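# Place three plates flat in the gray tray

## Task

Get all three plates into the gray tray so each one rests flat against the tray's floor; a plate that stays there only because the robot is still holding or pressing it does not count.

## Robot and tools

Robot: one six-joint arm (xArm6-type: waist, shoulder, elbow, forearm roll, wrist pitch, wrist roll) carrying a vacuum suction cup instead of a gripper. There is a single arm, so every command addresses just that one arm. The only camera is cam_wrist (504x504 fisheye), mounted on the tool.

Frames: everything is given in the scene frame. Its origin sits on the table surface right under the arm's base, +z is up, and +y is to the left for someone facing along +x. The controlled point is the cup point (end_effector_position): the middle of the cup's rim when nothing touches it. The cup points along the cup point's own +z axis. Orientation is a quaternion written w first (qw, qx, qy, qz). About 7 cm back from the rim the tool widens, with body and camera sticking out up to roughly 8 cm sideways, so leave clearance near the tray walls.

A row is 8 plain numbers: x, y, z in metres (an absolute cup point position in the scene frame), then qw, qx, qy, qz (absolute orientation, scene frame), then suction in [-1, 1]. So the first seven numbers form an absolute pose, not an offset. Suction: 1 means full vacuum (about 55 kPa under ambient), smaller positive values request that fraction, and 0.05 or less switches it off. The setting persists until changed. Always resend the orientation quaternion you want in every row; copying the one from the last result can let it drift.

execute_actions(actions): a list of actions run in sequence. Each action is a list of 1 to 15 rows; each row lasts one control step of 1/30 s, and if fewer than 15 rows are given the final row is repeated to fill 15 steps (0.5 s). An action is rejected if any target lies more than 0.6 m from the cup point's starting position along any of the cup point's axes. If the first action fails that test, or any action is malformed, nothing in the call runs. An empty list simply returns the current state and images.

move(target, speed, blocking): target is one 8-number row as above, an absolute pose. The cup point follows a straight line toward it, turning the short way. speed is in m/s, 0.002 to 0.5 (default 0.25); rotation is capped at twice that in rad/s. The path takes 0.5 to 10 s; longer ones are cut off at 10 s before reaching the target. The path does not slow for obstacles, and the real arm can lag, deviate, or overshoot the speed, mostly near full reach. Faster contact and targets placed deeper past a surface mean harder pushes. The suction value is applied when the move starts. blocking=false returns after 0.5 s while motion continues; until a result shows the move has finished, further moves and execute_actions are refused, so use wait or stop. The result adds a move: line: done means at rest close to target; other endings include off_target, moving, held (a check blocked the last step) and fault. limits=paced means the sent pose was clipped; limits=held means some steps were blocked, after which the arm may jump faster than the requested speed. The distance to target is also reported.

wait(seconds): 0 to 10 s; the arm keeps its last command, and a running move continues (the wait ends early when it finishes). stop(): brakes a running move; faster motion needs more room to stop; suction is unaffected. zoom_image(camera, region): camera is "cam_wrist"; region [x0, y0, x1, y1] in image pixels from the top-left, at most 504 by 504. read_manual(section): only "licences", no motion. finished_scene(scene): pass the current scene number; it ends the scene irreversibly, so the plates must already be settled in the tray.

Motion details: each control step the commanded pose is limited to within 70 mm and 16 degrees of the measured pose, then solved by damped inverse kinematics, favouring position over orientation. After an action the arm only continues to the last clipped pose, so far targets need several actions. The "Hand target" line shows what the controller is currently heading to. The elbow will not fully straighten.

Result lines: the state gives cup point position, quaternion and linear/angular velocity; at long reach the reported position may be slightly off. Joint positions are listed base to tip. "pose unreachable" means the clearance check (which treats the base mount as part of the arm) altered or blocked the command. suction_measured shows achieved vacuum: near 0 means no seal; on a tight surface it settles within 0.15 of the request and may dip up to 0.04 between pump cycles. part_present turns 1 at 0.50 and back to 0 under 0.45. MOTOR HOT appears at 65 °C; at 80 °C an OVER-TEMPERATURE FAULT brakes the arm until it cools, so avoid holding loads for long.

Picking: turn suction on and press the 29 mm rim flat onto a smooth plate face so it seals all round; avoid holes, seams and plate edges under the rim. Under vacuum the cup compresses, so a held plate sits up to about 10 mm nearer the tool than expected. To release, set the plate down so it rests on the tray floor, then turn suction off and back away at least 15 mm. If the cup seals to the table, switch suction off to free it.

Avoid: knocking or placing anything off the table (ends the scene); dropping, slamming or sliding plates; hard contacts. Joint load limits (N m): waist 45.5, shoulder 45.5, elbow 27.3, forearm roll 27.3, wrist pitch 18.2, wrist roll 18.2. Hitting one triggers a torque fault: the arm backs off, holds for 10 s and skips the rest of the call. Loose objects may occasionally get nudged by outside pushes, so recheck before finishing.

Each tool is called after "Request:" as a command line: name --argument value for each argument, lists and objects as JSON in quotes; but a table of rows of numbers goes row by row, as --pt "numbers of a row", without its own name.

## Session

Request:
execute_actions --actions '[]'

Scene clock: 0.00 s.
end_effector_position=(+0.4004, +0.0094, +0.3275) suction_measured=0.01 part_present=0 end_effector_quat_wxyz=(+0.002, -0.012, +1.000, -0.001) end_effector_velocity=(-0.000, -0.000, -0.000) end_effector_angular_velocity=(+0.001, +0.001, -0.000)
Joint positions: [-0.003 -0.267 -0.929 -0.     1.193  2.356]
Joint velocities: [-0.001 -0.    -0.     0.001  0.001 -0.001]
Hand target: +0.400, +0.009, +0.328; +0.002, -0.012, +1.000, -0.001

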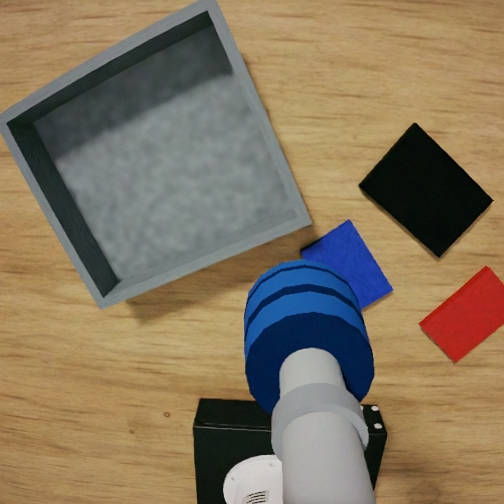

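Request:
move --target '[0.393,-0.157,0.08,0,0,1,0,0]' --speed 0.4

Scene clock: 8.83 s.
end_effector_position=(+0.3929, -0.1572, +0.0803) suction_measured=0.01 part_present=0 end_effector_quat_wxyz=(+0.000, -0.000, +1.000, -0.001) end_effector_velocity=(+0.001, -0.001, -0.002) end_effector_angular_velocity=(+0.000, -0.000, -0.001)
Joint positions: [-0.407  0.264 -0.723  0.001  0.459  1.975]
Joint velocities: [-0.002  0.008 -0.005  0.001 -0.003 -0.002]
Hand target: +0.393, -0.157, +0.080; -0.000, -0.000, +1.000, -0.001
Off the commanded pose: 0.000 m, 0 deg.
move: done; limits=paced

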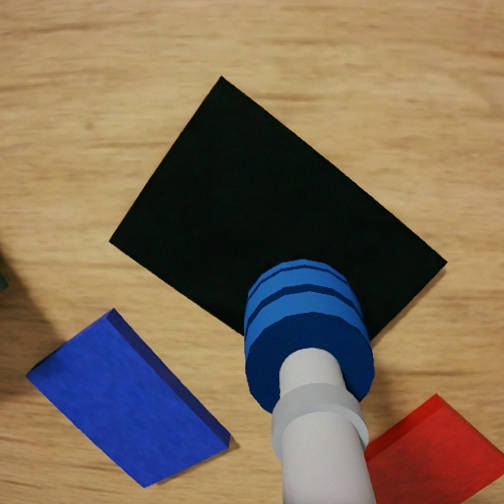

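Request:
move --target '[0.393,-0.151,0.03,0,0,1,0,1]' --speed 0.2

Request:
move --target '[0.393,-0.151,0.008,0,0,1,0,1]' --speed 0.04

Request:
wait --seconds 0.5

Request:
move --target '[0.393,-0.151,0.12,0,0,1,0,1]' --speed 0.2

Request:
move --target '[0.395,0.183,0.12,0,0.242,0.97,0,1]' --speed 0.35

Request:
move --target '[0.395,0.183,0.075,0,0.242,0.97,0,1]' --speed 0.1

Scene clock: 15.77 s.
end_effector_position=(+0.3932, -0.1511, +0.0304) suction_measured=0.01 part_present=0 end_effector_quat_wxyz=(+0.000, -0.000, +1.000, -0.000) end_effector_velocity=(+0.001, +0.001, -0.003) end_effector_angular_velocity=(-0.000, -0.001, +0.003)
Joint positions: [-0.393  0.415 -0.736  0.005  0.32   1.985]
Joint velocities: [ 0.002  0.009 -0.003  0.    -0.007 -0.001]
Hand target: +0.393, -0.151, +0.030; +0.000, -0.000, +1.000, +0.000
Off the commanded pose: 0.000 m, 0 deg.
move: done

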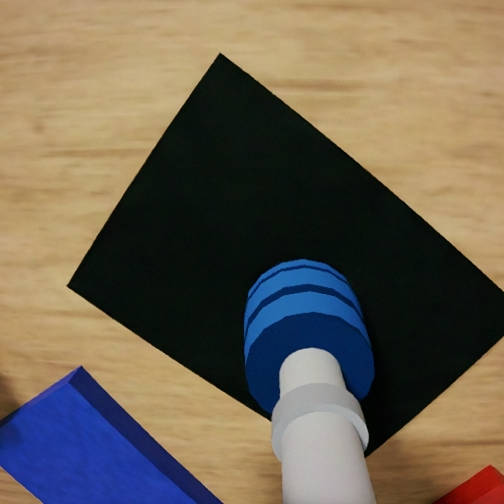

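Scene clock: 16.70 s.
end_effector_position=(+0.3930, -0.1510, +0.0083) suction_measured=0.45 part_present=0 end_effector_quat_wxyz=(-0.000, -0.000, +1.000, +0.000) end_effector_velocity=(+0.002, -0.002, -0.001) end_effector_angular_velocity=(-0.002, -0.005, -0.002)
Joint positions: [-0.393  0.488 -0.753  0.005  0.265  1.984]
Joint velocities: [-0.002  0.006 -0.004 -0.    -0.008  0.   ]
Hand target: +0.393, -0.151, +0.008; +0.000, -0.000, +1.000, +0.000
Off the commanded pose: 0.000 m, 0 deg.
move: done

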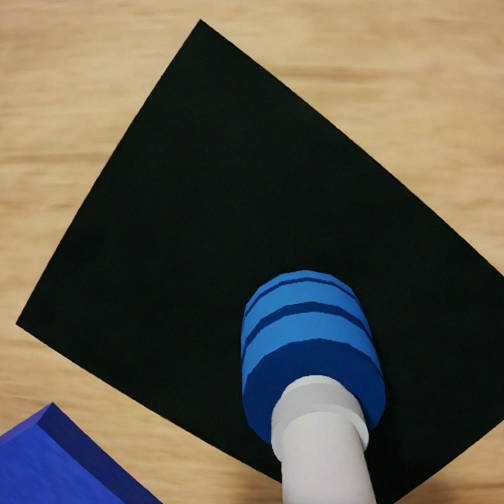

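Scene clock: 17.20 s.
end_effector_position=(+0.3930, -0.1510, +0.0080) suction_measured=0.94 part_present=1 end_effector_quat_wxyz=(+0.000, -0.000, +1.000, +0.000) end_effector_velocity=(-0.001, -0.001, -0.000) end_effector_angular_velocity=(+0.000, +0.001, -0.002)
Joint positions: [-0.393  0.489 -0.753  0.005  0.265  1.984]
Joint velocities: [-0.002  0.001 -0.     0.    -0.    -0.   ]
Hand target: +0.393, -0.151, +0.008; +0.000, -0.000, +1.000, +0.000
Off the commanded pose: 0.000 m, 0 deg.
wait: 0.50 s; at rest by 0.17 s

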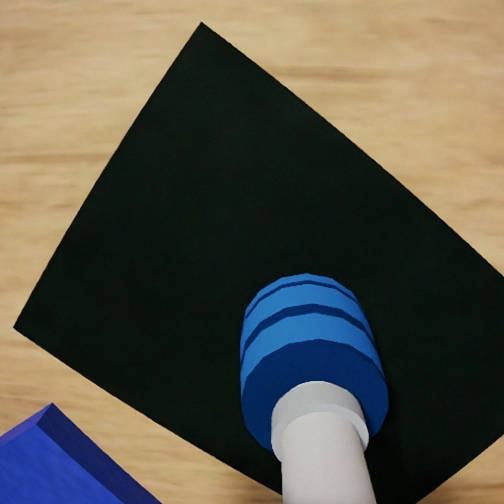

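Scene clock: 18.40 s.
end_effector_position=(+0.3926, -0.1509, +0.1196) suction_measured=0.96 part_present=1 end_effector_quat_wxyz=(-0.000, +0.000, +1.000, +0.000) end_effector_velocity=(+0.001, +0.001, +0.003) end_effector_angular_velocity=(-0.001, -0.002, +0.002)
Joint positions: [-0.394  0.147 -0.718  0.002  0.572  1.987]
Joint velocities: [ 0.002 -0.008 -0.001 -0.     0.007  0.   ]
Hand target: +0.393, -0.151, +0.120; -0.000, +0.000, +1.000, -0.000
Off the commanded pose: 0.001 m, 0 deg.
move: done

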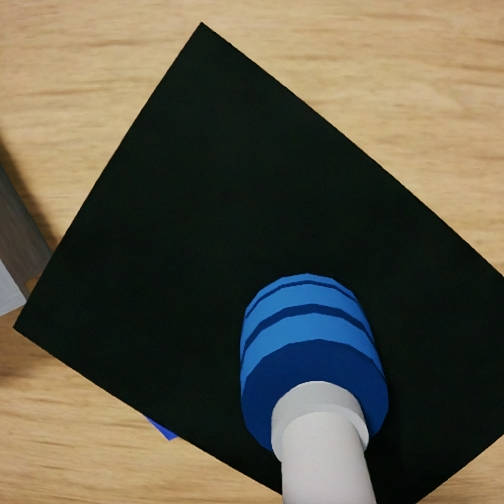

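Scene clock: 20.17 s.
end_effector_position=(+0.3960, +0.1833, +0.1201) suction_measured=0.96 part_present=1 end_effector_quat_wxyz=(-0.000, +0.242, +0.970, +0.002) end_effector_velocity=(+0.001, +0.002, -0.001) end_effector_angular_velocity=(-0.010, +0.003, -0.002)
Joint positions: [ 0.406  0.185 -0.775  0.008  0.587  3.271]
Joint velocities: [ 0.006  0.009 -0.012 -0.015  0.01   0.021]
Hand target: +0.396, +0.184, +0.120; -0.000, +0.242, +0.970, +0.001
Off the commanded pose: 0.001 m, 0 deg.
move: done; limits=paced

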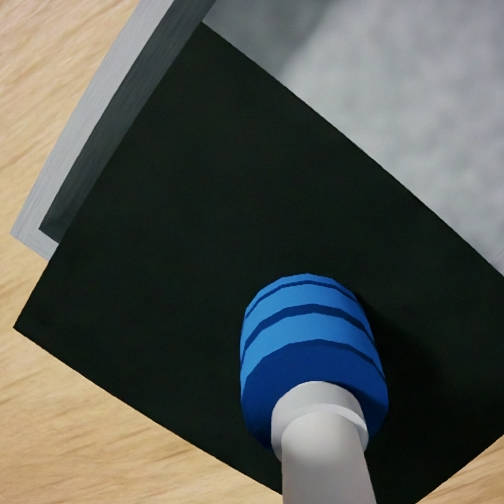

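Scene clock: 21.10 s.
end_effector_position=(+0.3952, +0.1831, +0.0754) suction_measured=0.99 part_present=1 end_effector_quat_wxyz=(+0.000, +0.242, +0.970, +0.000) end_effector_velocity=(-0.000, -0.001, -0.003) end_effector_angular_velocity=(-0.001, +0.002, +0.000)
Joint positions: [ 0.408  0.306 -0.77   0.003  0.463  3.276]
Joint velocities: [-0.001  0.009 -0.001 -0.001 -0.005 -0.   ]
Hand target: +0.395, +0.183, +0.075; -0.000, +0.242, +0.970, +0.000
Off the commanded pose: 0.000 m, 0 deg.
move: done

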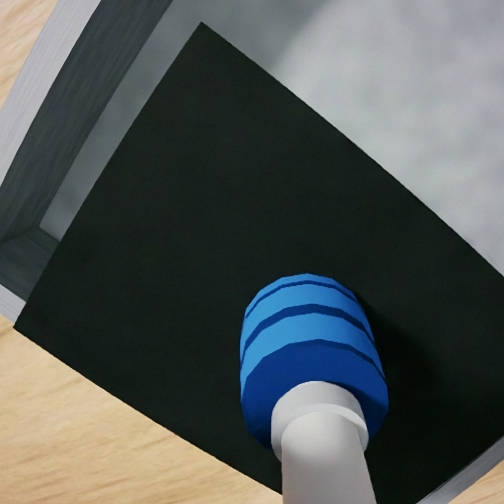

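Request:
move --target '[0.395,0.183,0.056,0,0.242,0.97,0,1]' --speed 0.05

Scene clock: 25.10 s.
end_effector_position=(+0.3951, +0.1830, +0.0563) suction_measured=1.00 part_present=1 end_effector_quat_wxyz=(+0.000, +0.242, +0.970, +0.000) end_effector_velocity=(+0.001, -0.000, -0.002) end_effector_angular_velocity=(+0.001, -0.002, -0.000)
Joint positions: [ 0.408  0.362 -0.775  0.003  0.412  3.276]
Joint velocities: [-0.001  0.007 -0.002 -0.001 -0.007  0.   ]
Hand target: +0.395, +0.183, +0.056; -0.000, +0.242, +0.970, +0.000
Off the commanded pose: 0.000 m, 0 deg.
move: done

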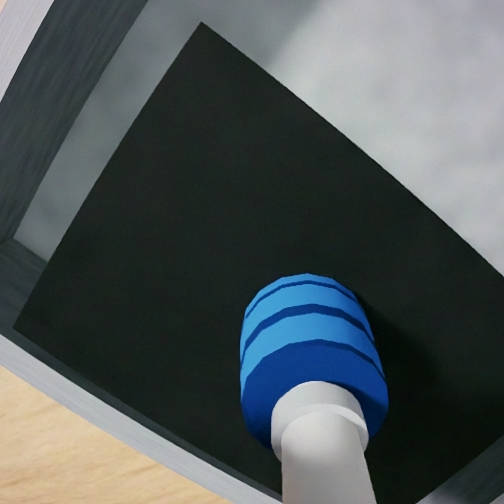

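Request:
move --target '[0.395,0.183,0.008,0,0.242,0.97,0,1]' --speed 0.045

Request:
execute_actions --actions '[[[0.395,0.183,0.008,0,0.242,0.97,0,0]]]'

Request:
move --target '[0.395,0.183,0.13,0,0.242,0.97,0,0]' --speed 0.2

Request:
move --target '[0.317,-0.076,0.08,0,0,1,0,0]' --speed 0.4

Scene clock: 31.37 s.
end_effector_position=(+0.3952, +0.1831, +0.0083) suction_measured=1.00 part_present=1 end_effector_quat_wxyz=(+0.000, +0.242, +0.970, +0.000) end_effector_velocity=(+0.001, -0.000, -0.001) end_effector_angular_velocity=(+0.001, -0.001, -0.001)
Joint positions: [ 0.408  0.512 -0.805  0.004  0.293  3.275]
Joint velocities: [-0.001  0.005 -0.003  0.    -0.004 -0.   ]
Hand target: +0.395, +0.183, +0.008; -0.000, +0.242, +0.970, +0.000
Off the commanded pose: 0.000 m, 0 deg.
move: done

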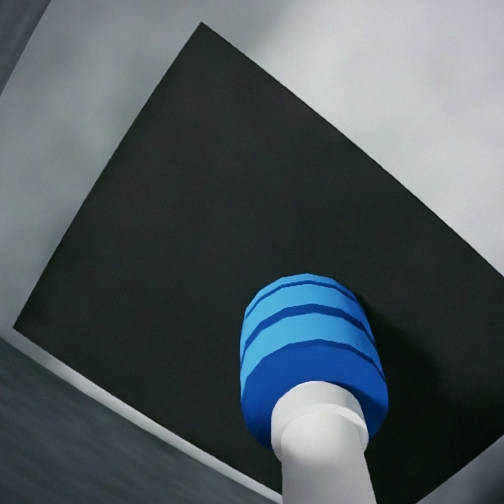

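Scene clock: 31.87 s.
end_effector_position=(+0.3955, +0.1832, +0.0084) suction_measured=0.01 part_present=0 end_effector_quat_wxyz=(+0.001, +0.242, +0.970, +0.000) end_effector_velocity=(-0.001, -0.001, -0.000) end_effector_angular_velocity=(-0.001, +0.002, -0.002)
Joint positions: [ 0.408  0.512 -0.806  0.004  0.292  3.275]
Joint velocities: [-0.001 -0.     0.001 -0.     0.001  0.001]
Hand target: +0.395, +0.183, +0.008; -0.000, +0.242, +0.970, +0.000
Off the commanded pose: 0.001 m, 0 deg.

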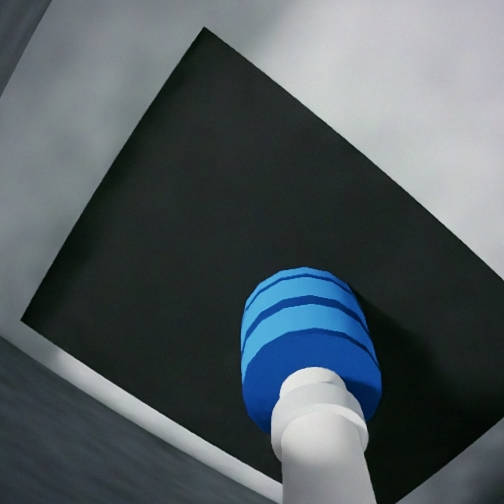

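Scene clock: 33.10 s.
end_effector_position=(+0.3946, +0.1828, +0.1296) suction_measured=0.01 part_present=0 end_effector_quat_wxyz=(-0.000, +0.242, +0.970, -0.000) end_effector_velocity=(+0.001, +0.000, +0.004) end_effector_angular_velocity=(+0.002, -0.005, -0.001)
Joint positions: [ 0.407  0.158 -0.774  0.002  0.616  3.277]
Joint velocities: [-0.001 -0.009 -0.001 -0.     0.005 -0.001]
Hand target: +0.395, +0.183, +0.130; +0.000, +0.242, +0.970, -0.000
Off the commanded pose: 0.001 m, 0 deg.
move: done

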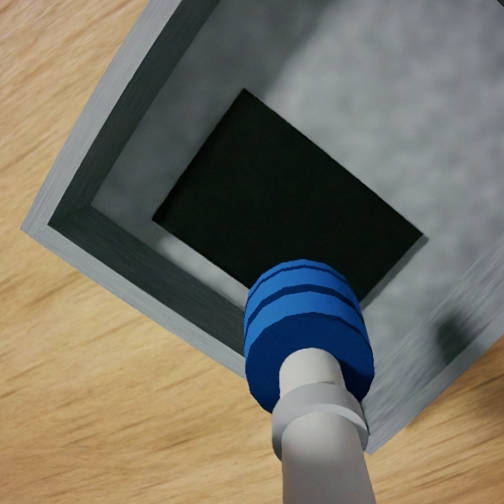

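Scene clock: 34.77 s.
end_effector_position=(+0.3163, -0.0761, +0.0798) suction_measured=0.01 part_present=0 end_effector_quat_wxyz=(+0.000, +0.000, +1.000, -0.002) end_effector_velocity=(-0.000, -0.001, -0.000) end_effector_angular_velocity=(+0.015, +0.001, +0.004)
Joint positions: [-0.262  0.022 -0.369 -0.007  0.346  2.126]
Joint velocities: [-0.004  0.003 -0.003  0.042  0.005 -0.048]
Hand target: +0.316, -0.076, +0.080; +0.000, -0.000, +1.000, -0.001
Off the commanded pose: 0.001 m, 0 deg.
move: done; limits=paced

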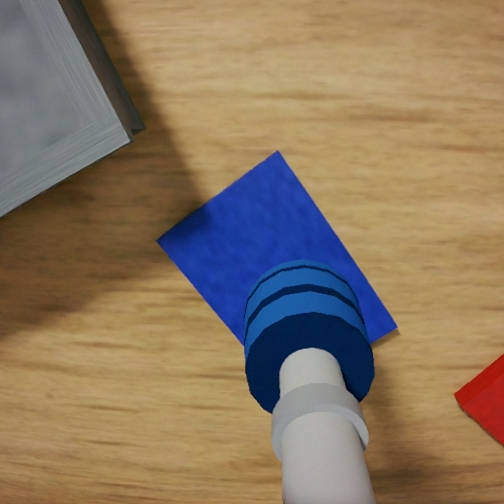

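Request:
move --target '[0.302,-0.07,0.03,0,0,1,0,1]' --speed 0.2

Request:
move --target '[0.302,-0.07,0.008,0,0,1,0,1]' --speed 0.04

Request:
wait --seconds 0.5

Request:
move --target '[0.302,-0.07,0.11,0,0,1,0,1]' --speed 0.2

Request:
move --target '[0.396,0.072,0.11,0,-0.636,0.772,0,1]' --speed 0.4

Request:
move --target '[0.396,0.072,0.065,0,-0.636,0.772,0,1]' --speed 0.1

Scene clock: 42.23 s.
end_effector_position=(+0.3023, -0.0700, +0.0303) suction_measured=0.01 part_present=0 end_effector_quat_wxyz=(+0.000, -0.000, +1.000, -0.000) end_effector_velocity=(-0.001, +0.001, -0.004) end_effector_angular_velocity=(+0.001, +0.002, +0.001)
Joint positions: [-0.252  0.21  -0.344  0.01   0.134  2.12 ]
Joint velocities: [ 0.004  0.015 -0.002  0.007 -0.012 -0.005]
Hand target: +0.302, -0.070, +0.030; +0.000, -0.000, +1.000, +0.000
Off the commanded pose: 0.000 m, 0 deg.
move: done

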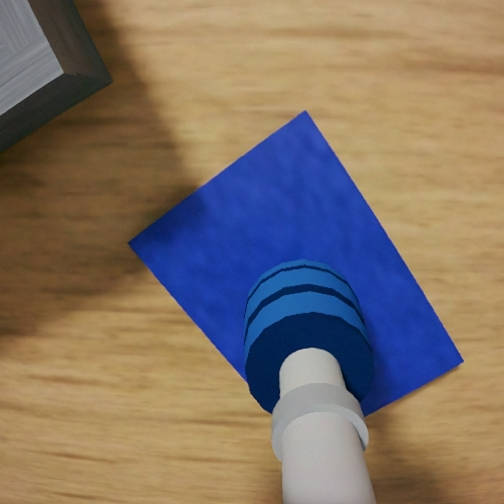

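Scene clock: 43.20 s.
end_effector_position=(+0.3021, -0.0700, +0.0082) suction_measured=0.49 part_present=0 end_effector_quat_wxyz=(-0.000, +0.000, +1.000, -0.000) end_effector_velocity=(+0.001, -0.000, -0.001) end_effector_angular_velocity=(-0.000, -0.003, +0.002)
Joint positions: [-0.249  0.314 -0.366  0.022  0.052  2.111]
Joint velocities: [ 0.003  0.008 -0.003  0.014 -0.007 -0.013]
Hand target: +0.302, -0.070, +0.008; -0.000, +0.000, +1.000, -0.000
Off the commanded pose: 0.000 m, 0 deg.
move: done

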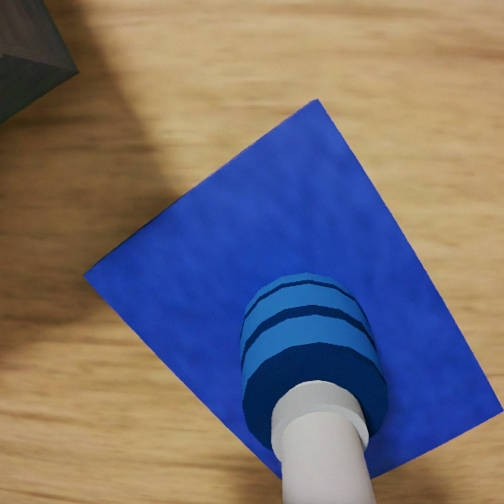

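Scene clock: 43.70 s.
end_effector_position=(+0.3020, -0.0700, +0.0080) suction_measured=0.95 part_present=1 end_effector_quat_wxyz=(-0.000, +0.000, +1.000, -0.000) end_effector_velocity=(-0.000, +0.000, -0.000) end_effector_angular_velocity=(+0.000, +0.001, -0.000)
Joint positions: [-0.249  0.315 -0.367  0.024  0.052  2.11 ]
Joint velocities: [0.001 0.001 0.    0.001 0.    0.001]
Hand target: +0.302, -0.070, +0.008; -0.000, +0.000, +1.000, -0.000
Off the commanded pose: 0.000 m, 0 deg.
wait: 0.50 s; at rest by 0.17 s

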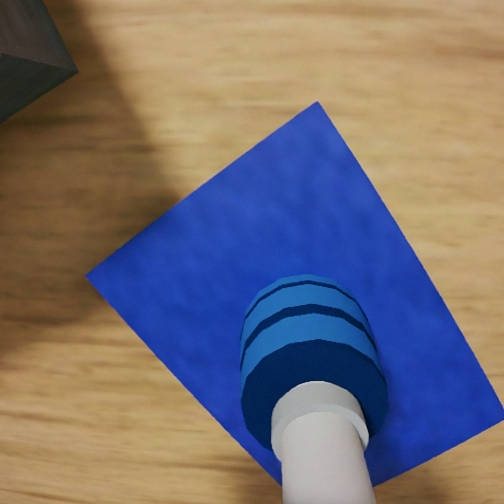

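Scene clock: 44.90 s.
end_effector_position=(+0.3017, -0.0700, +0.1097) suction_measured=0.96 part_present=1 end_effector_quat_wxyz=(-0.000, +0.000, +1.000, -0.000) end_effector_velocity=(+0.000, +0.001, +0.003) end_effector_angular_velocity=(+0.000, +0.000, +0.001)
Joint positions: [-0.255 -0.147 -0.317  0.003  0.464  2.125]
Joint velocities: [ 0.002 -0.011 -0.     0.     0.011  0.   ]
Hand target: +0.302, -0.070, +0.110; -0.000, +0.000, +1.000, -0.000
Off the commanded pose: 0.000 m, 0 deg.
move: done

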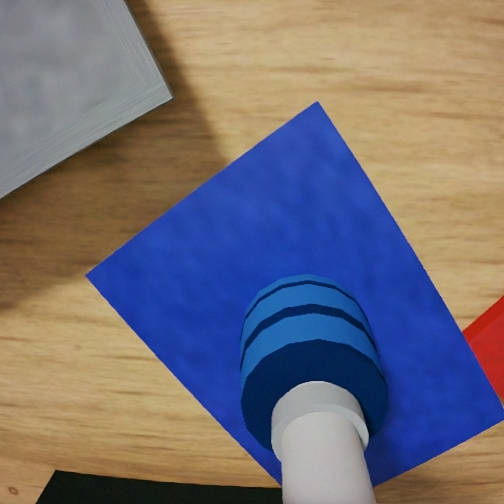

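Scene clock: 47.23 s.
end_effector_position=(+0.3963, +0.0719, +0.1102) suction_measured=0.96 part_present=1 end_effector_quat_wxyz=(+0.000, -0.635, +0.772, +0.000) end_effector_velocity=(+0.001, +0.002, +0.000) end_effector_angular_velocity=(+0.005, +0.001, +0.015)
Joint positions: [ 0.153  0.123 -0.647  0.004  0.524  1.155]
Joint velocities: [ 0.002  0.003 -0.006  0.01   0.004 -0.021]
Hand target: +0.396, +0.072, +0.110; +0.000, -0.636, +0.772, +0.000
Off the commanded pose: 0.000 m, 0 deg.
move: done

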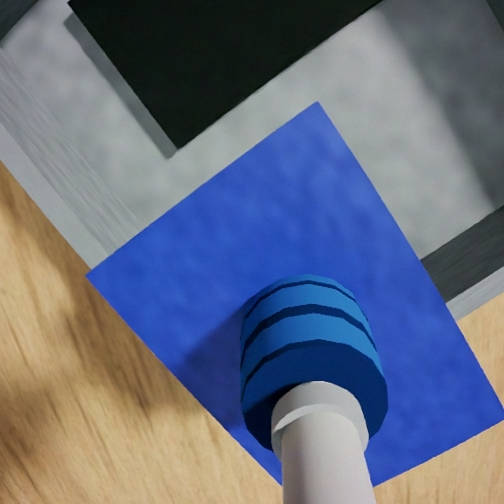

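Scene clock: 48.17 s.
end_effector_position=(+0.3962, +0.0721, +0.0654) suction_measured=0.99 part_present=1 end_effector_quat_wxyz=(+0.000, -0.636, +0.772, -0.000) end_effector_velocity=(+0.000, -0.000, -0.003) end_effector_angular_velocity=(-0.000, +0.001, +0.000)
Joint positions: [ 0.154  0.261 -0.649  0.004  0.387  1.154]
Joint velocities: [-0.     0.011 -0.002 -0.    -0.008 -0.001]
Hand target: +0.396, +0.072, +0.065; +0.000, -0.636, +0.772, +0.000
Off the commanded pose: 0.000 m, 0 deg.
move: done

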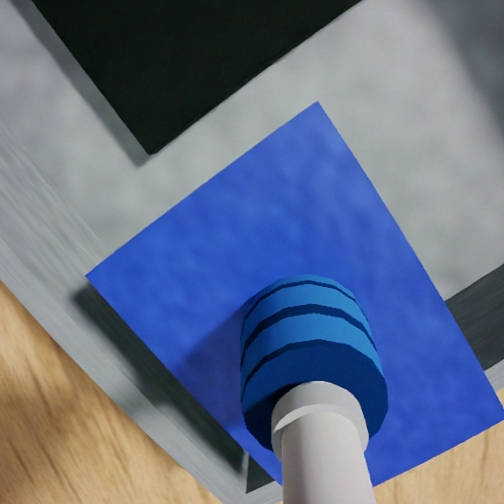

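Request:
move --target '[0.385,0.076,0.056,0,-0.636,0.772,0,1]' --speed 0.05

Scene clock: 55.00 s.
end_effector_position=(+0.3853, +0.0760, +0.0562) suction_measured=1.00 part_present=1 end_effector_quat_wxyz=(+0.000, -0.636, +0.772, +0.000) end_effector_velocity=(-0.001, +0.001, -0.001) end_effector_angular_velocity=(-0.000, -0.002, +0.002)
Joint positions: [ 0.169  0.269 -0.616  0.004  0.346  1.169]
Joint velocities: [ 0.002  0.     0.005 -0.001 -0.008  0.002]
Hand target: +0.385, +0.076, +0.056; +0.000, -0.636, +0.772, +0.000
Off the commanded pose: 0.000 m, 0 deg.
move: done

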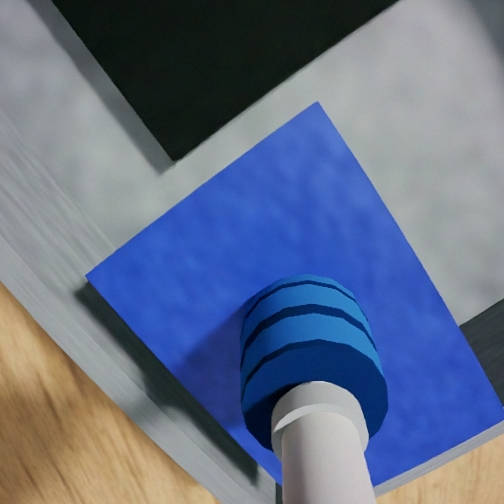

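Request:
move --target '[0.385,0.076,0.008,0,-0.636,0.772,0,1]' --speed 0.045

Request:
execute_actions --actions '[[[0.385,0.076,0.008,0,-0.636,0.772,0,0]]]'

Request:
move --target '[0.385,0.076,0.11,0,-0.636,0.772,0,0]' --speed 0.2

Request:
move --target '[0.255,-0.2,0.08,0,0,1,0,0]' --speed 0.4

Scene clock: 62.47 s.
end_effector_position=(+0.3852, +0.0760, +0.0083) suction_measured=1.00 part_present=1 end_effector_quat_wxyz=(+0.000, -0.636, +0.772, -0.000) end_effector_velocity=(-0.000, +0.001, -0.002) end_effector_angular_velocity=(-0.000, +0.001, +0.002)
Joint positions: [ 0.17   0.438 -0.648  0.007  0.21   1.167]
Joint velocities: [ 0.002  0.008 -0.003  0.001 -0.005 -0.001]
Hand target: +0.385, +0.076, +0.008; +0.000, -0.636, +0.772, +0.000
Off the commanded pose: 0.000 m, 0 deg.
move: done

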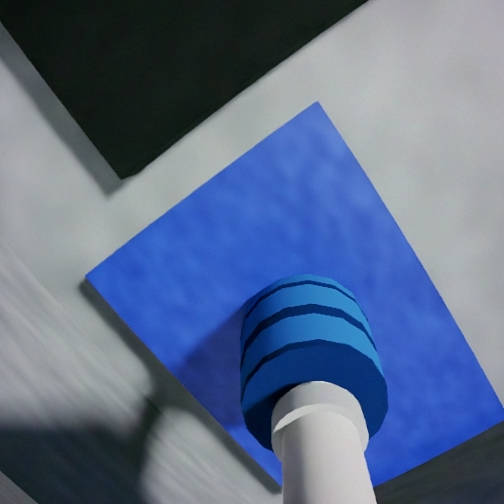

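Scene clock: 62.97 s.
end_effector_position=(+0.3855, +0.0761, +0.0083) suction_measured=0.01 part_present=0 end_effector_quat_wxyz=(+0.001, -0.636, +0.772, -0.000) end_effector_velocity=(-0.001, -0.001, -0.001) end_effector_angular_velocity=(-0.001, +0.004, -0.001)
Joint positions: [ 0.169  0.438 -0.649  0.006  0.209  1.167]
Joint velocities: [-0.001  0.     0.001  0.001  0.002  0.   ]
Hand target: +0.385, +0.076, +0.008; +0.000, -0.636, +0.772, +0.000
Off the commanded pose: 0.001 m, 0 deg.

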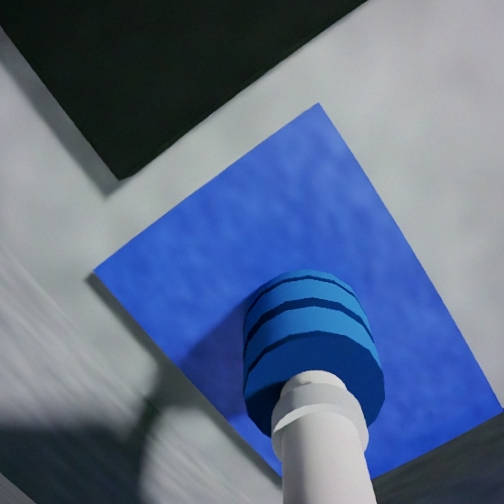

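Scene clock: 64.13 s.
end_effector_position=(+0.3847, +0.0759, +0.1097) suction_measured=0.01 part_present=0 end_effector_quat_wxyz=(-0.000, -0.636, +0.772, +0.000) end_effector_velocity=(+0.000, -0.000, +0.002) end_effector_angular_velocity=(+0.000, +0.000, +0.001)
Joint positions: [ 0.168  0.096 -0.609  0.002  0.513  1.17 ]
Joint velocities: [-0.001 -0.007 -0.001  0.     0.007 -0.001]
Hand target: +0.385, +0.076, +0.110; -0.000, -0.636, +0.772, -0.000
Off the commanded pose: 0.000 m, 0 deg.
move: done

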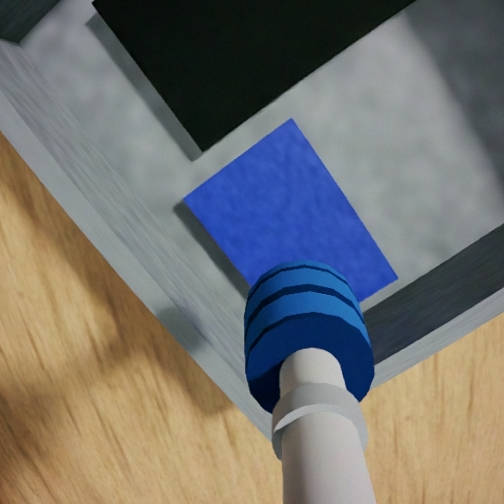

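Scene clock: 66.50 s.
end_effector_position=(+0.2540, -0.2000, +0.0799) suction_measured=0.01 part_present=0 end_effector_quat_wxyz=(-0.000, -0.001, +1.000, -0.001) end_effector_velocity=(-0.000, -0.003, +0.000) end_effector_angular_velocity=(-0.002, -0.002, -0.009)
Joint positions: [-0.693  0.017 -0.363 -0.003  0.345  1.691]
Joint velocities: [-0.007  0.003 -0.004 -0.001 -0.002  0.003]
Hand target: +0.254, -0.200, +0.080; -0.000, -0.000, +1.000, -0.001
Off the commanded pose: 0.001 m, 0 deg.
move: done

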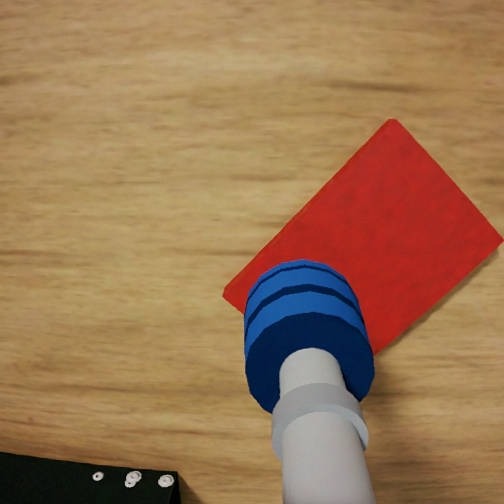

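Request:
move --target '[0.248,-0.231,0.03,0,0,1,0,1]' --speed 0.2

Request:
move --target '[0.248,-0.231,0.008,0,0,1,0,1]' --speed 0.04

Request:
wait --seconds 0.5

Request:
move --target '[0.248,-0.231,0.11,0,0,1,0,1]' --speed 0.2

Request:
move --target '[0.465,0.112,0.11,0,-0.566,0.824,0,1]' --speed 0.4

Request:
move --target '[0.465,0.112,0.065,0,-0.566,0.824,0,1]' --speed 0.1

Scene clock: 74.37 s.
end_effector_position=(+0.2480, -0.2310, +0.0303) suction_measured=0.01 part_present=0 end_effector_quat_wxyz=(-0.000, -0.000, +1.000, -0.000) end_effector_velocity=(-0.000, -0.001, -0.003) end_effector_angular_velocity=(+0.003, +0.001, -0.000)
Joint positions: [-0.776  0.262 -0.442  0.004  0.181  1.602]
Joint velocities: [-0.002  0.014 -0.005  0.008 -0.005 -0.009]
Hand target: +0.248, -0.231, +0.030; -0.000, -0.000, +1.000, -0.000
Off the commanded pose: 0.000 m, 0 deg.
move: done

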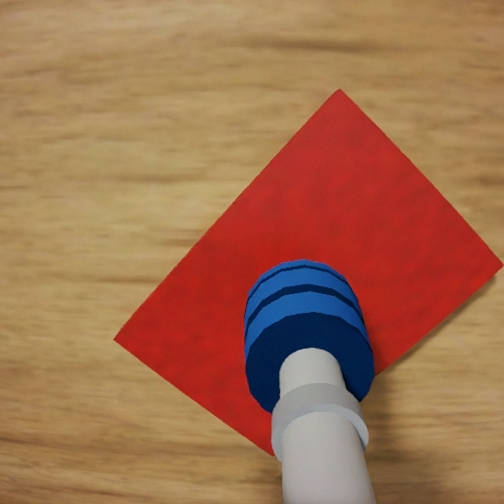

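Scene clock: 75.33 s.
end_effector_position=(+0.2480, -0.2310, +0.0082) suction_measured=0.50 part_present=1 end_effector_quat_wxyz=(+0.000, -0.000, +1.000, -0.000) end_effector_velocity=(+0.000, -0.001, -0.002) end_effector_angular_velocity=(-0.001, -0.002, +0.001)
Joint positions: [-0.774  0.356 -0.463  0.011  0.108  1.597]
Joint velocities: [ 0.     0.008 -0.003  0.004 -0.007 -0.004]
Hand target: +0.248, -0.231, +0.008; +0.000, -0.000, +1.000, +0.000
Off the commanded pose: 0.000 m, 0 deg.
move: done

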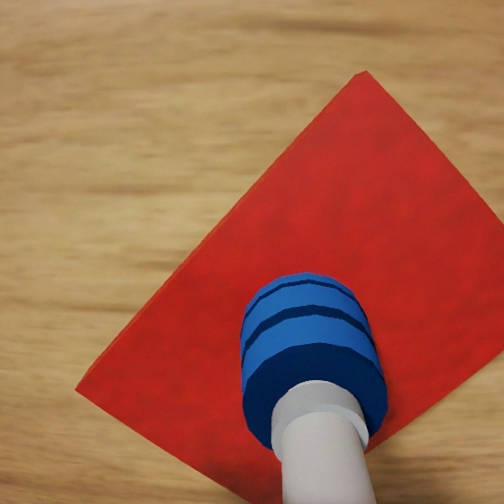

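Scene clock: 75.83 s.
end_effector_position=(+0.2480, -0.2310, +0.0080) suction_measured=0.95 part_present=1 end_effector_quat_wxyz=(+0.000, -0.000, +1.000, -0.000) end_effector_velocity=(-0.000, +0.000, -0.000) end_effector_angular_velocity=(+0.001, +0.001, +0.001)
Joint positions: [-0.774  0.357 -0.464  0.011  0.108  1.597]
Joint velocities: [ 0.    -0.    -0.     0.     0.002 -0.   ]
Hand target: +0.248, -0.231, +0.008; +0.000, -0.000, +1.000, +0.000
Off the commanded pose: 0.000 m, 0 deg.
wait: 0.50 s; at rest by 0.17 s

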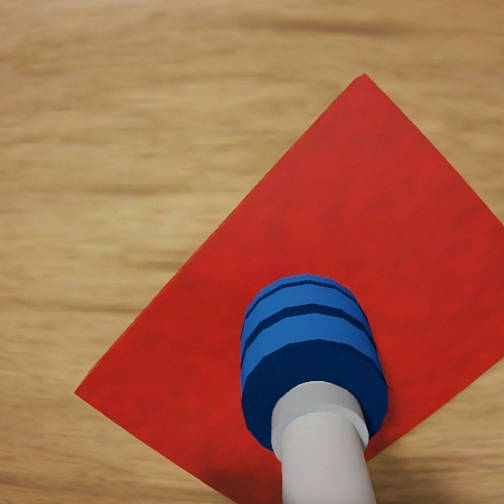

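Scene clock: 77.03 s.
end_effector_position=(+0.2477, -0.2308, +0.1097) suction_measured=0.96 part_present=1 end_effector_quat_wxyz=(-0.000, +0.000, +1.000, +0.000) end_effector_velocity=(+0.000, -0.000, +0.003) end_effector_angular_velocity=(-0.001, -0.001, +0.000)
Joint positions: [-0.777 -0.055 -0.418  0.002  0.474  1.604]
Joint velocities: [ 0.    -0.009 -0.    -0.     0.009 -0.   ]
Hand target: +0.248, -0.231, +0.110; -0.000, +0.000, +1.000, -0.000
Off the commanded pose: 0.000 m, 0 deg.
move: done

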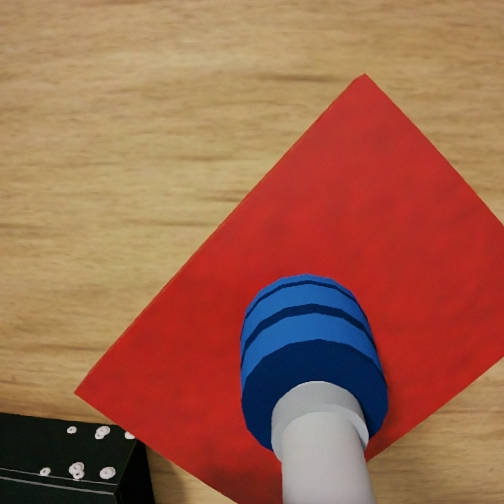

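Scene clock: 79.23 s.
end_effector_position=(+0.4661, +0.1118, +0.1103) suction_measured=0.98 part_present=1 end_effector_quat_wxyz=(+0.001, -0.566, +0.824, +0.001) end_effector_velocity=(+0.003, +0.002, +0.000) end_effector_angular_velocity=(+0.001, -0.000, +0.007)
Joint positions: [ 0.208  0.324 -0.941  0.007  0.615  1.382]
Joint velocities: [ 0.003  0.008 -0.012  0.001  0.004 -0.004]
Hand target: +0.466, +0.112, +0.110; +0.001, -0.566, +0.824, +0.001
Off the commanded pose: 0.001 m, 0 deg.
move: done

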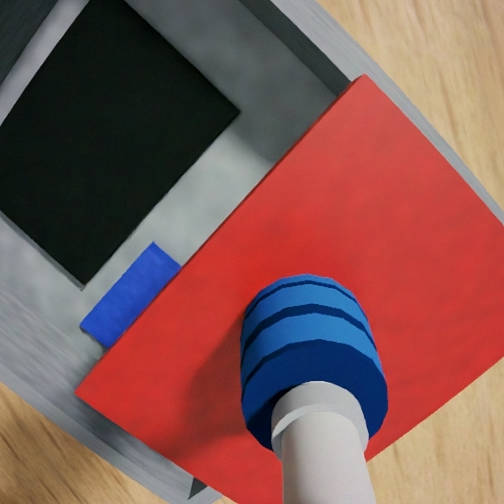

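Scene clock: 80.17 s.
end_effector_position=(+0.4652, +0.1121, +0.0654) suction_measured=1.00 part_present=1 end_effector_quat_wxyz=(+0.000, -0.566, +0.824, -0.000) end_effector_velocity=(-0.001, +0.000, -0.004) end_effector_angular_velocity=(-0.001, +0.003, +0.000)
Joint positions: [ 0.21   0.435 -0.941  0.003  0.505  1.386]
Joint velocities: [ 0.001  0.009 -0.001 -0.001 -0.004  0.001]
Hand target: +0.465, +0.112, +0.065; +0.000, -0.566, +0.824, +0.000
Off the commanded pose: 0.000 m, 0 deg.
move: done

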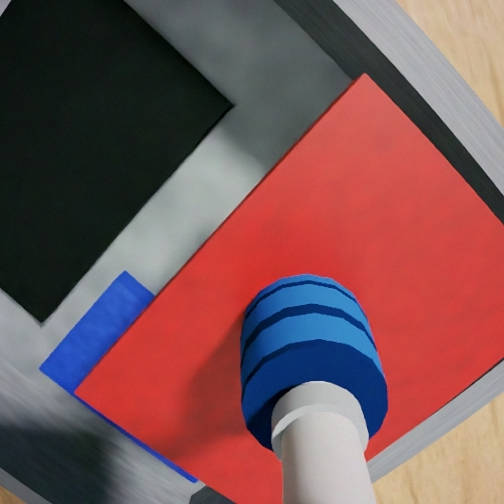

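Request:
move --target '[0.472,0.115,0.058,0,-0.566,0.824,0,1]' --speed 0.05

Request:
move --target '[0.472,0.115,0.026,0,-0.566,0.824,0,1]' --speed 0.04

Scene clock: 90.67 s.
end_effector_position=(+0.4719, +0.1149, +0.0582) suction_measured=0.99 part_present=1 end_effector_quat_wxyz=(+0.000, -0.566, +0.824, +0.000) end_effector_velocity=(+0.002, +0.001, -0.001) end_effector_angular_velocity=(+0.000, -0.000, -0.001)
Joint positions: [ 0.213  0.471 -0.973  0.003  0.501  1.389]
Joint velocities: [ 0.001  0.007 -0.009  0.     0.001  0.002]
Hand target: +0.472, +0.115, +0.058; +0.000, -0.566, +0.824, +0.000
Off the commanded pose: 0.000 m, 0 deg.
move: done

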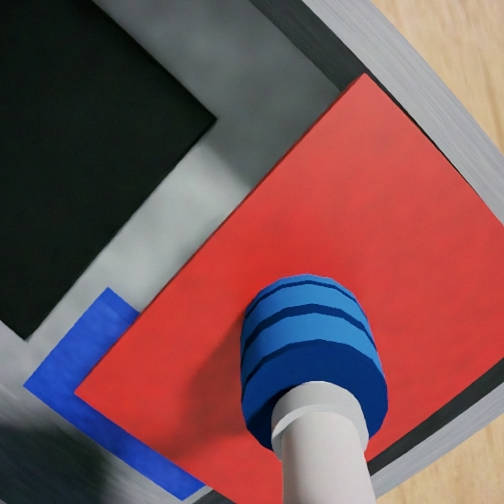

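Scene clock: 91.83 s.
end_effector_position=(+0.4721, +0.1150, +0.0263) suction_measured=0.99 part_present=1 end_effector_quat_wxyz=(+0.000, -0.566, +0.824, -0.000) end_effector_velocity=(+0.001, +0.000, -0.001) end_effector_angular_velocity=(+0.001, -0.003, -0.000)
Joint positions: [ 0.213  0.558 -0.99   0.003  0.431  1.388]
Joint velocities: [-0.     0.004 -0.003  0.    -0.005 -0.001]
Hand target: +0.472, +0.115, +0.026; +0.000, -0.566, +0.824, +0.000
Off the commanded pose: 0.000 m, 0 deg.
move: done

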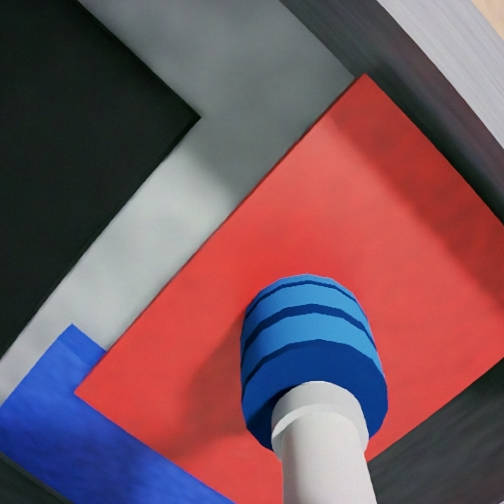

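Request:
move --target '[0.473,0.1155,0.019,0,-0.566,0.824,0,1]' --speed 0.02

Scene clock: 95.00 s.
end_effector_position=(+0.4730, +0.1155, +0.0192) suction_measured=0.96 part_present=1 end_effector_quat_wxyz=(-0.000, -0.566, +0.824, +0.000) end_effector_velocity=(+0.002, -0.000, -0.001) end_effector_angular_velocity=(+0.001, -0.004, -0.003)
Joint positions: [ 0.213  0.58  -0.999  0.003  0.418  1.389]
Joint velocities: [-0.001  0.006 -0.004  0.001 -0.006  0.001]
Hand target: +0.473, +0.116, +0.019; +0.000, -0.566, +0.824, +0.000
Off the commanded pose: 0.000 m, 0 deg.
move: done

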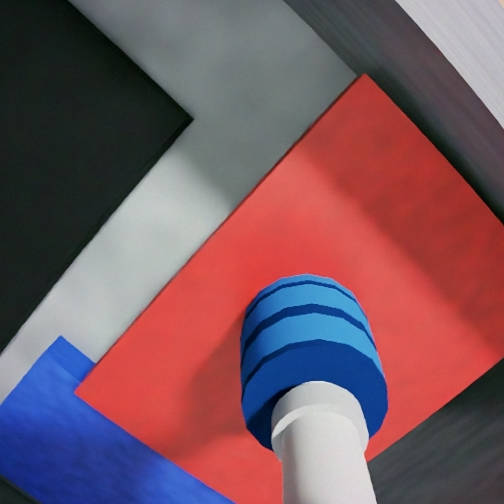

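Request:
move --target '[0.474,0.116,0.009,0,-0.566,0.824,0,1]' --speed 0.015

Scene clock: 98.27 s.
end_effector_position=(+0.4740, +0.1160, +0.0092) suction_measured=0.99 part_present=1 end_effector_quat_wxyz=(-0.000, -0.566, +0.824, +0.000) end_effector_velocity=(+0.001, +0.000, -0.002) end_effector_angular_velocity=(+0.000, -0.002, -0.000)
Joint positions: [ 0.214  0.61  -1.011  0.003  0.4    1.389]
Joint velocities: [ 0.     0.007 -0.005 -0.    -0.004  0.   ]
Hand target: +0.474, +0.116, +0.009; +0.000, -0.566, +0.824, +0.000
Off the commanded pose: 0.000 m, 0 deg.
move: done

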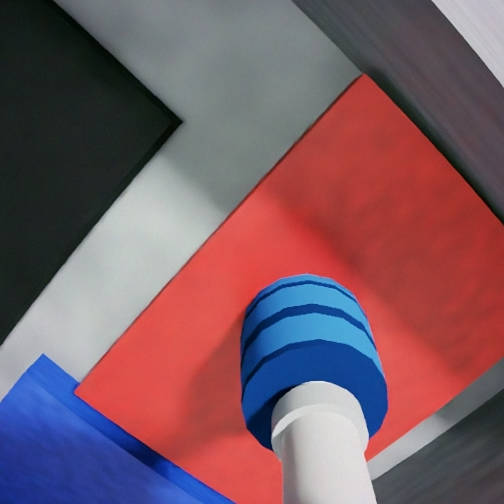

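It fits (blue's side face is visible).

Request:
execute_actions --actions '[[[0.474,0.116,0.008,0,-0.566,0.824,0,1],[0.474,0.116,0.008,0,-0.566,0.824,0,1],[0.474,0.116,0.008,0,-0.566,0.824,0,1],[0.474,0.116,0.008,0,-0.566,0.824,0,1],[0.474,0.116,0.008,0,-0.566,0.824,0,1],[0.474,0.116,0.008,0,-0.566,0.824,0,0]]]'

Request:
move --target '[0.474,0.116,0.09,0,-0.566,0.824,0,0]' --speed 0.15

Scene clock: 104.77 s.
end_effector_position=(+0.4749, +0.1162, +0.0087) suction_measured=0.01 part_present=0 end_effector_quat_wxyz=(+0.001, -0.566, +0.824, -0.000) end_effector_velocity=(-0.001, -0.001, -0.001) end_effector_angular_velocity=(-0.001, +0.003, -0.000)
Joint positions: [ 0.214  0.613 -1.013  0.003  0.397  1.389]
Joint velocities: [-0.001  0.001  0.002 -0.001  0.001  0.   ]
Hand target: +0.474, +0.116, +0.008; +0.000, -0.566, +0.824, +0.000
Off the commanded pose: 0.001 m, 0 deg.

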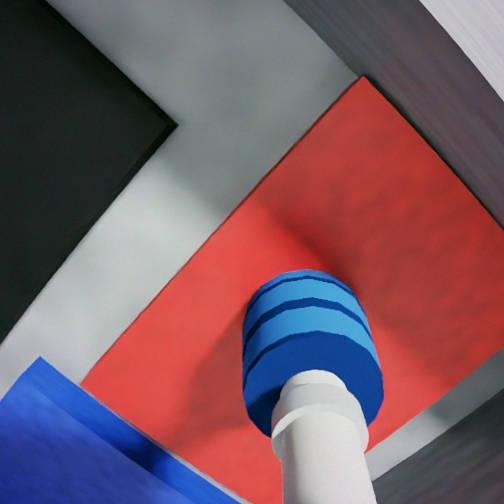

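Scene clock: 105.87 s.
end_effector_position=(+0.4737, +0.1159, +0.0895) suction_measured=0.01 part_present=0 end_effector_quat_wxyz=(-0.000, -0.566, +0.824, +0.000) end_effector_velocity=(+0.000, +0.001, +0.004) end_effector_angular_velocity=(-0.000, -0.000, +0.001)
Joint positions: [ 0.214  0.397 -0.976  0.002  0.58   1.39 ]
Joint velocities: [ 0.001 -0.008 -0.    -0.     0.008 -0.   ]
Hand target: +0.474, +0.116, +0.090; -0.000, -0.566, +0.824, -0.000
Off the commanded pose: 0.001 m, 0 deg.
move: done

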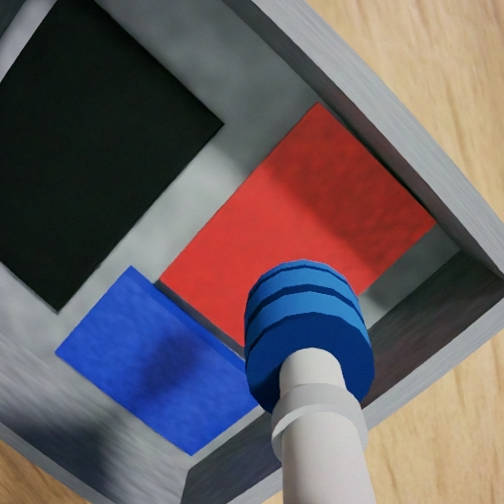

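Request:
finished_scene --scene 2

The scene is finished: the task was done.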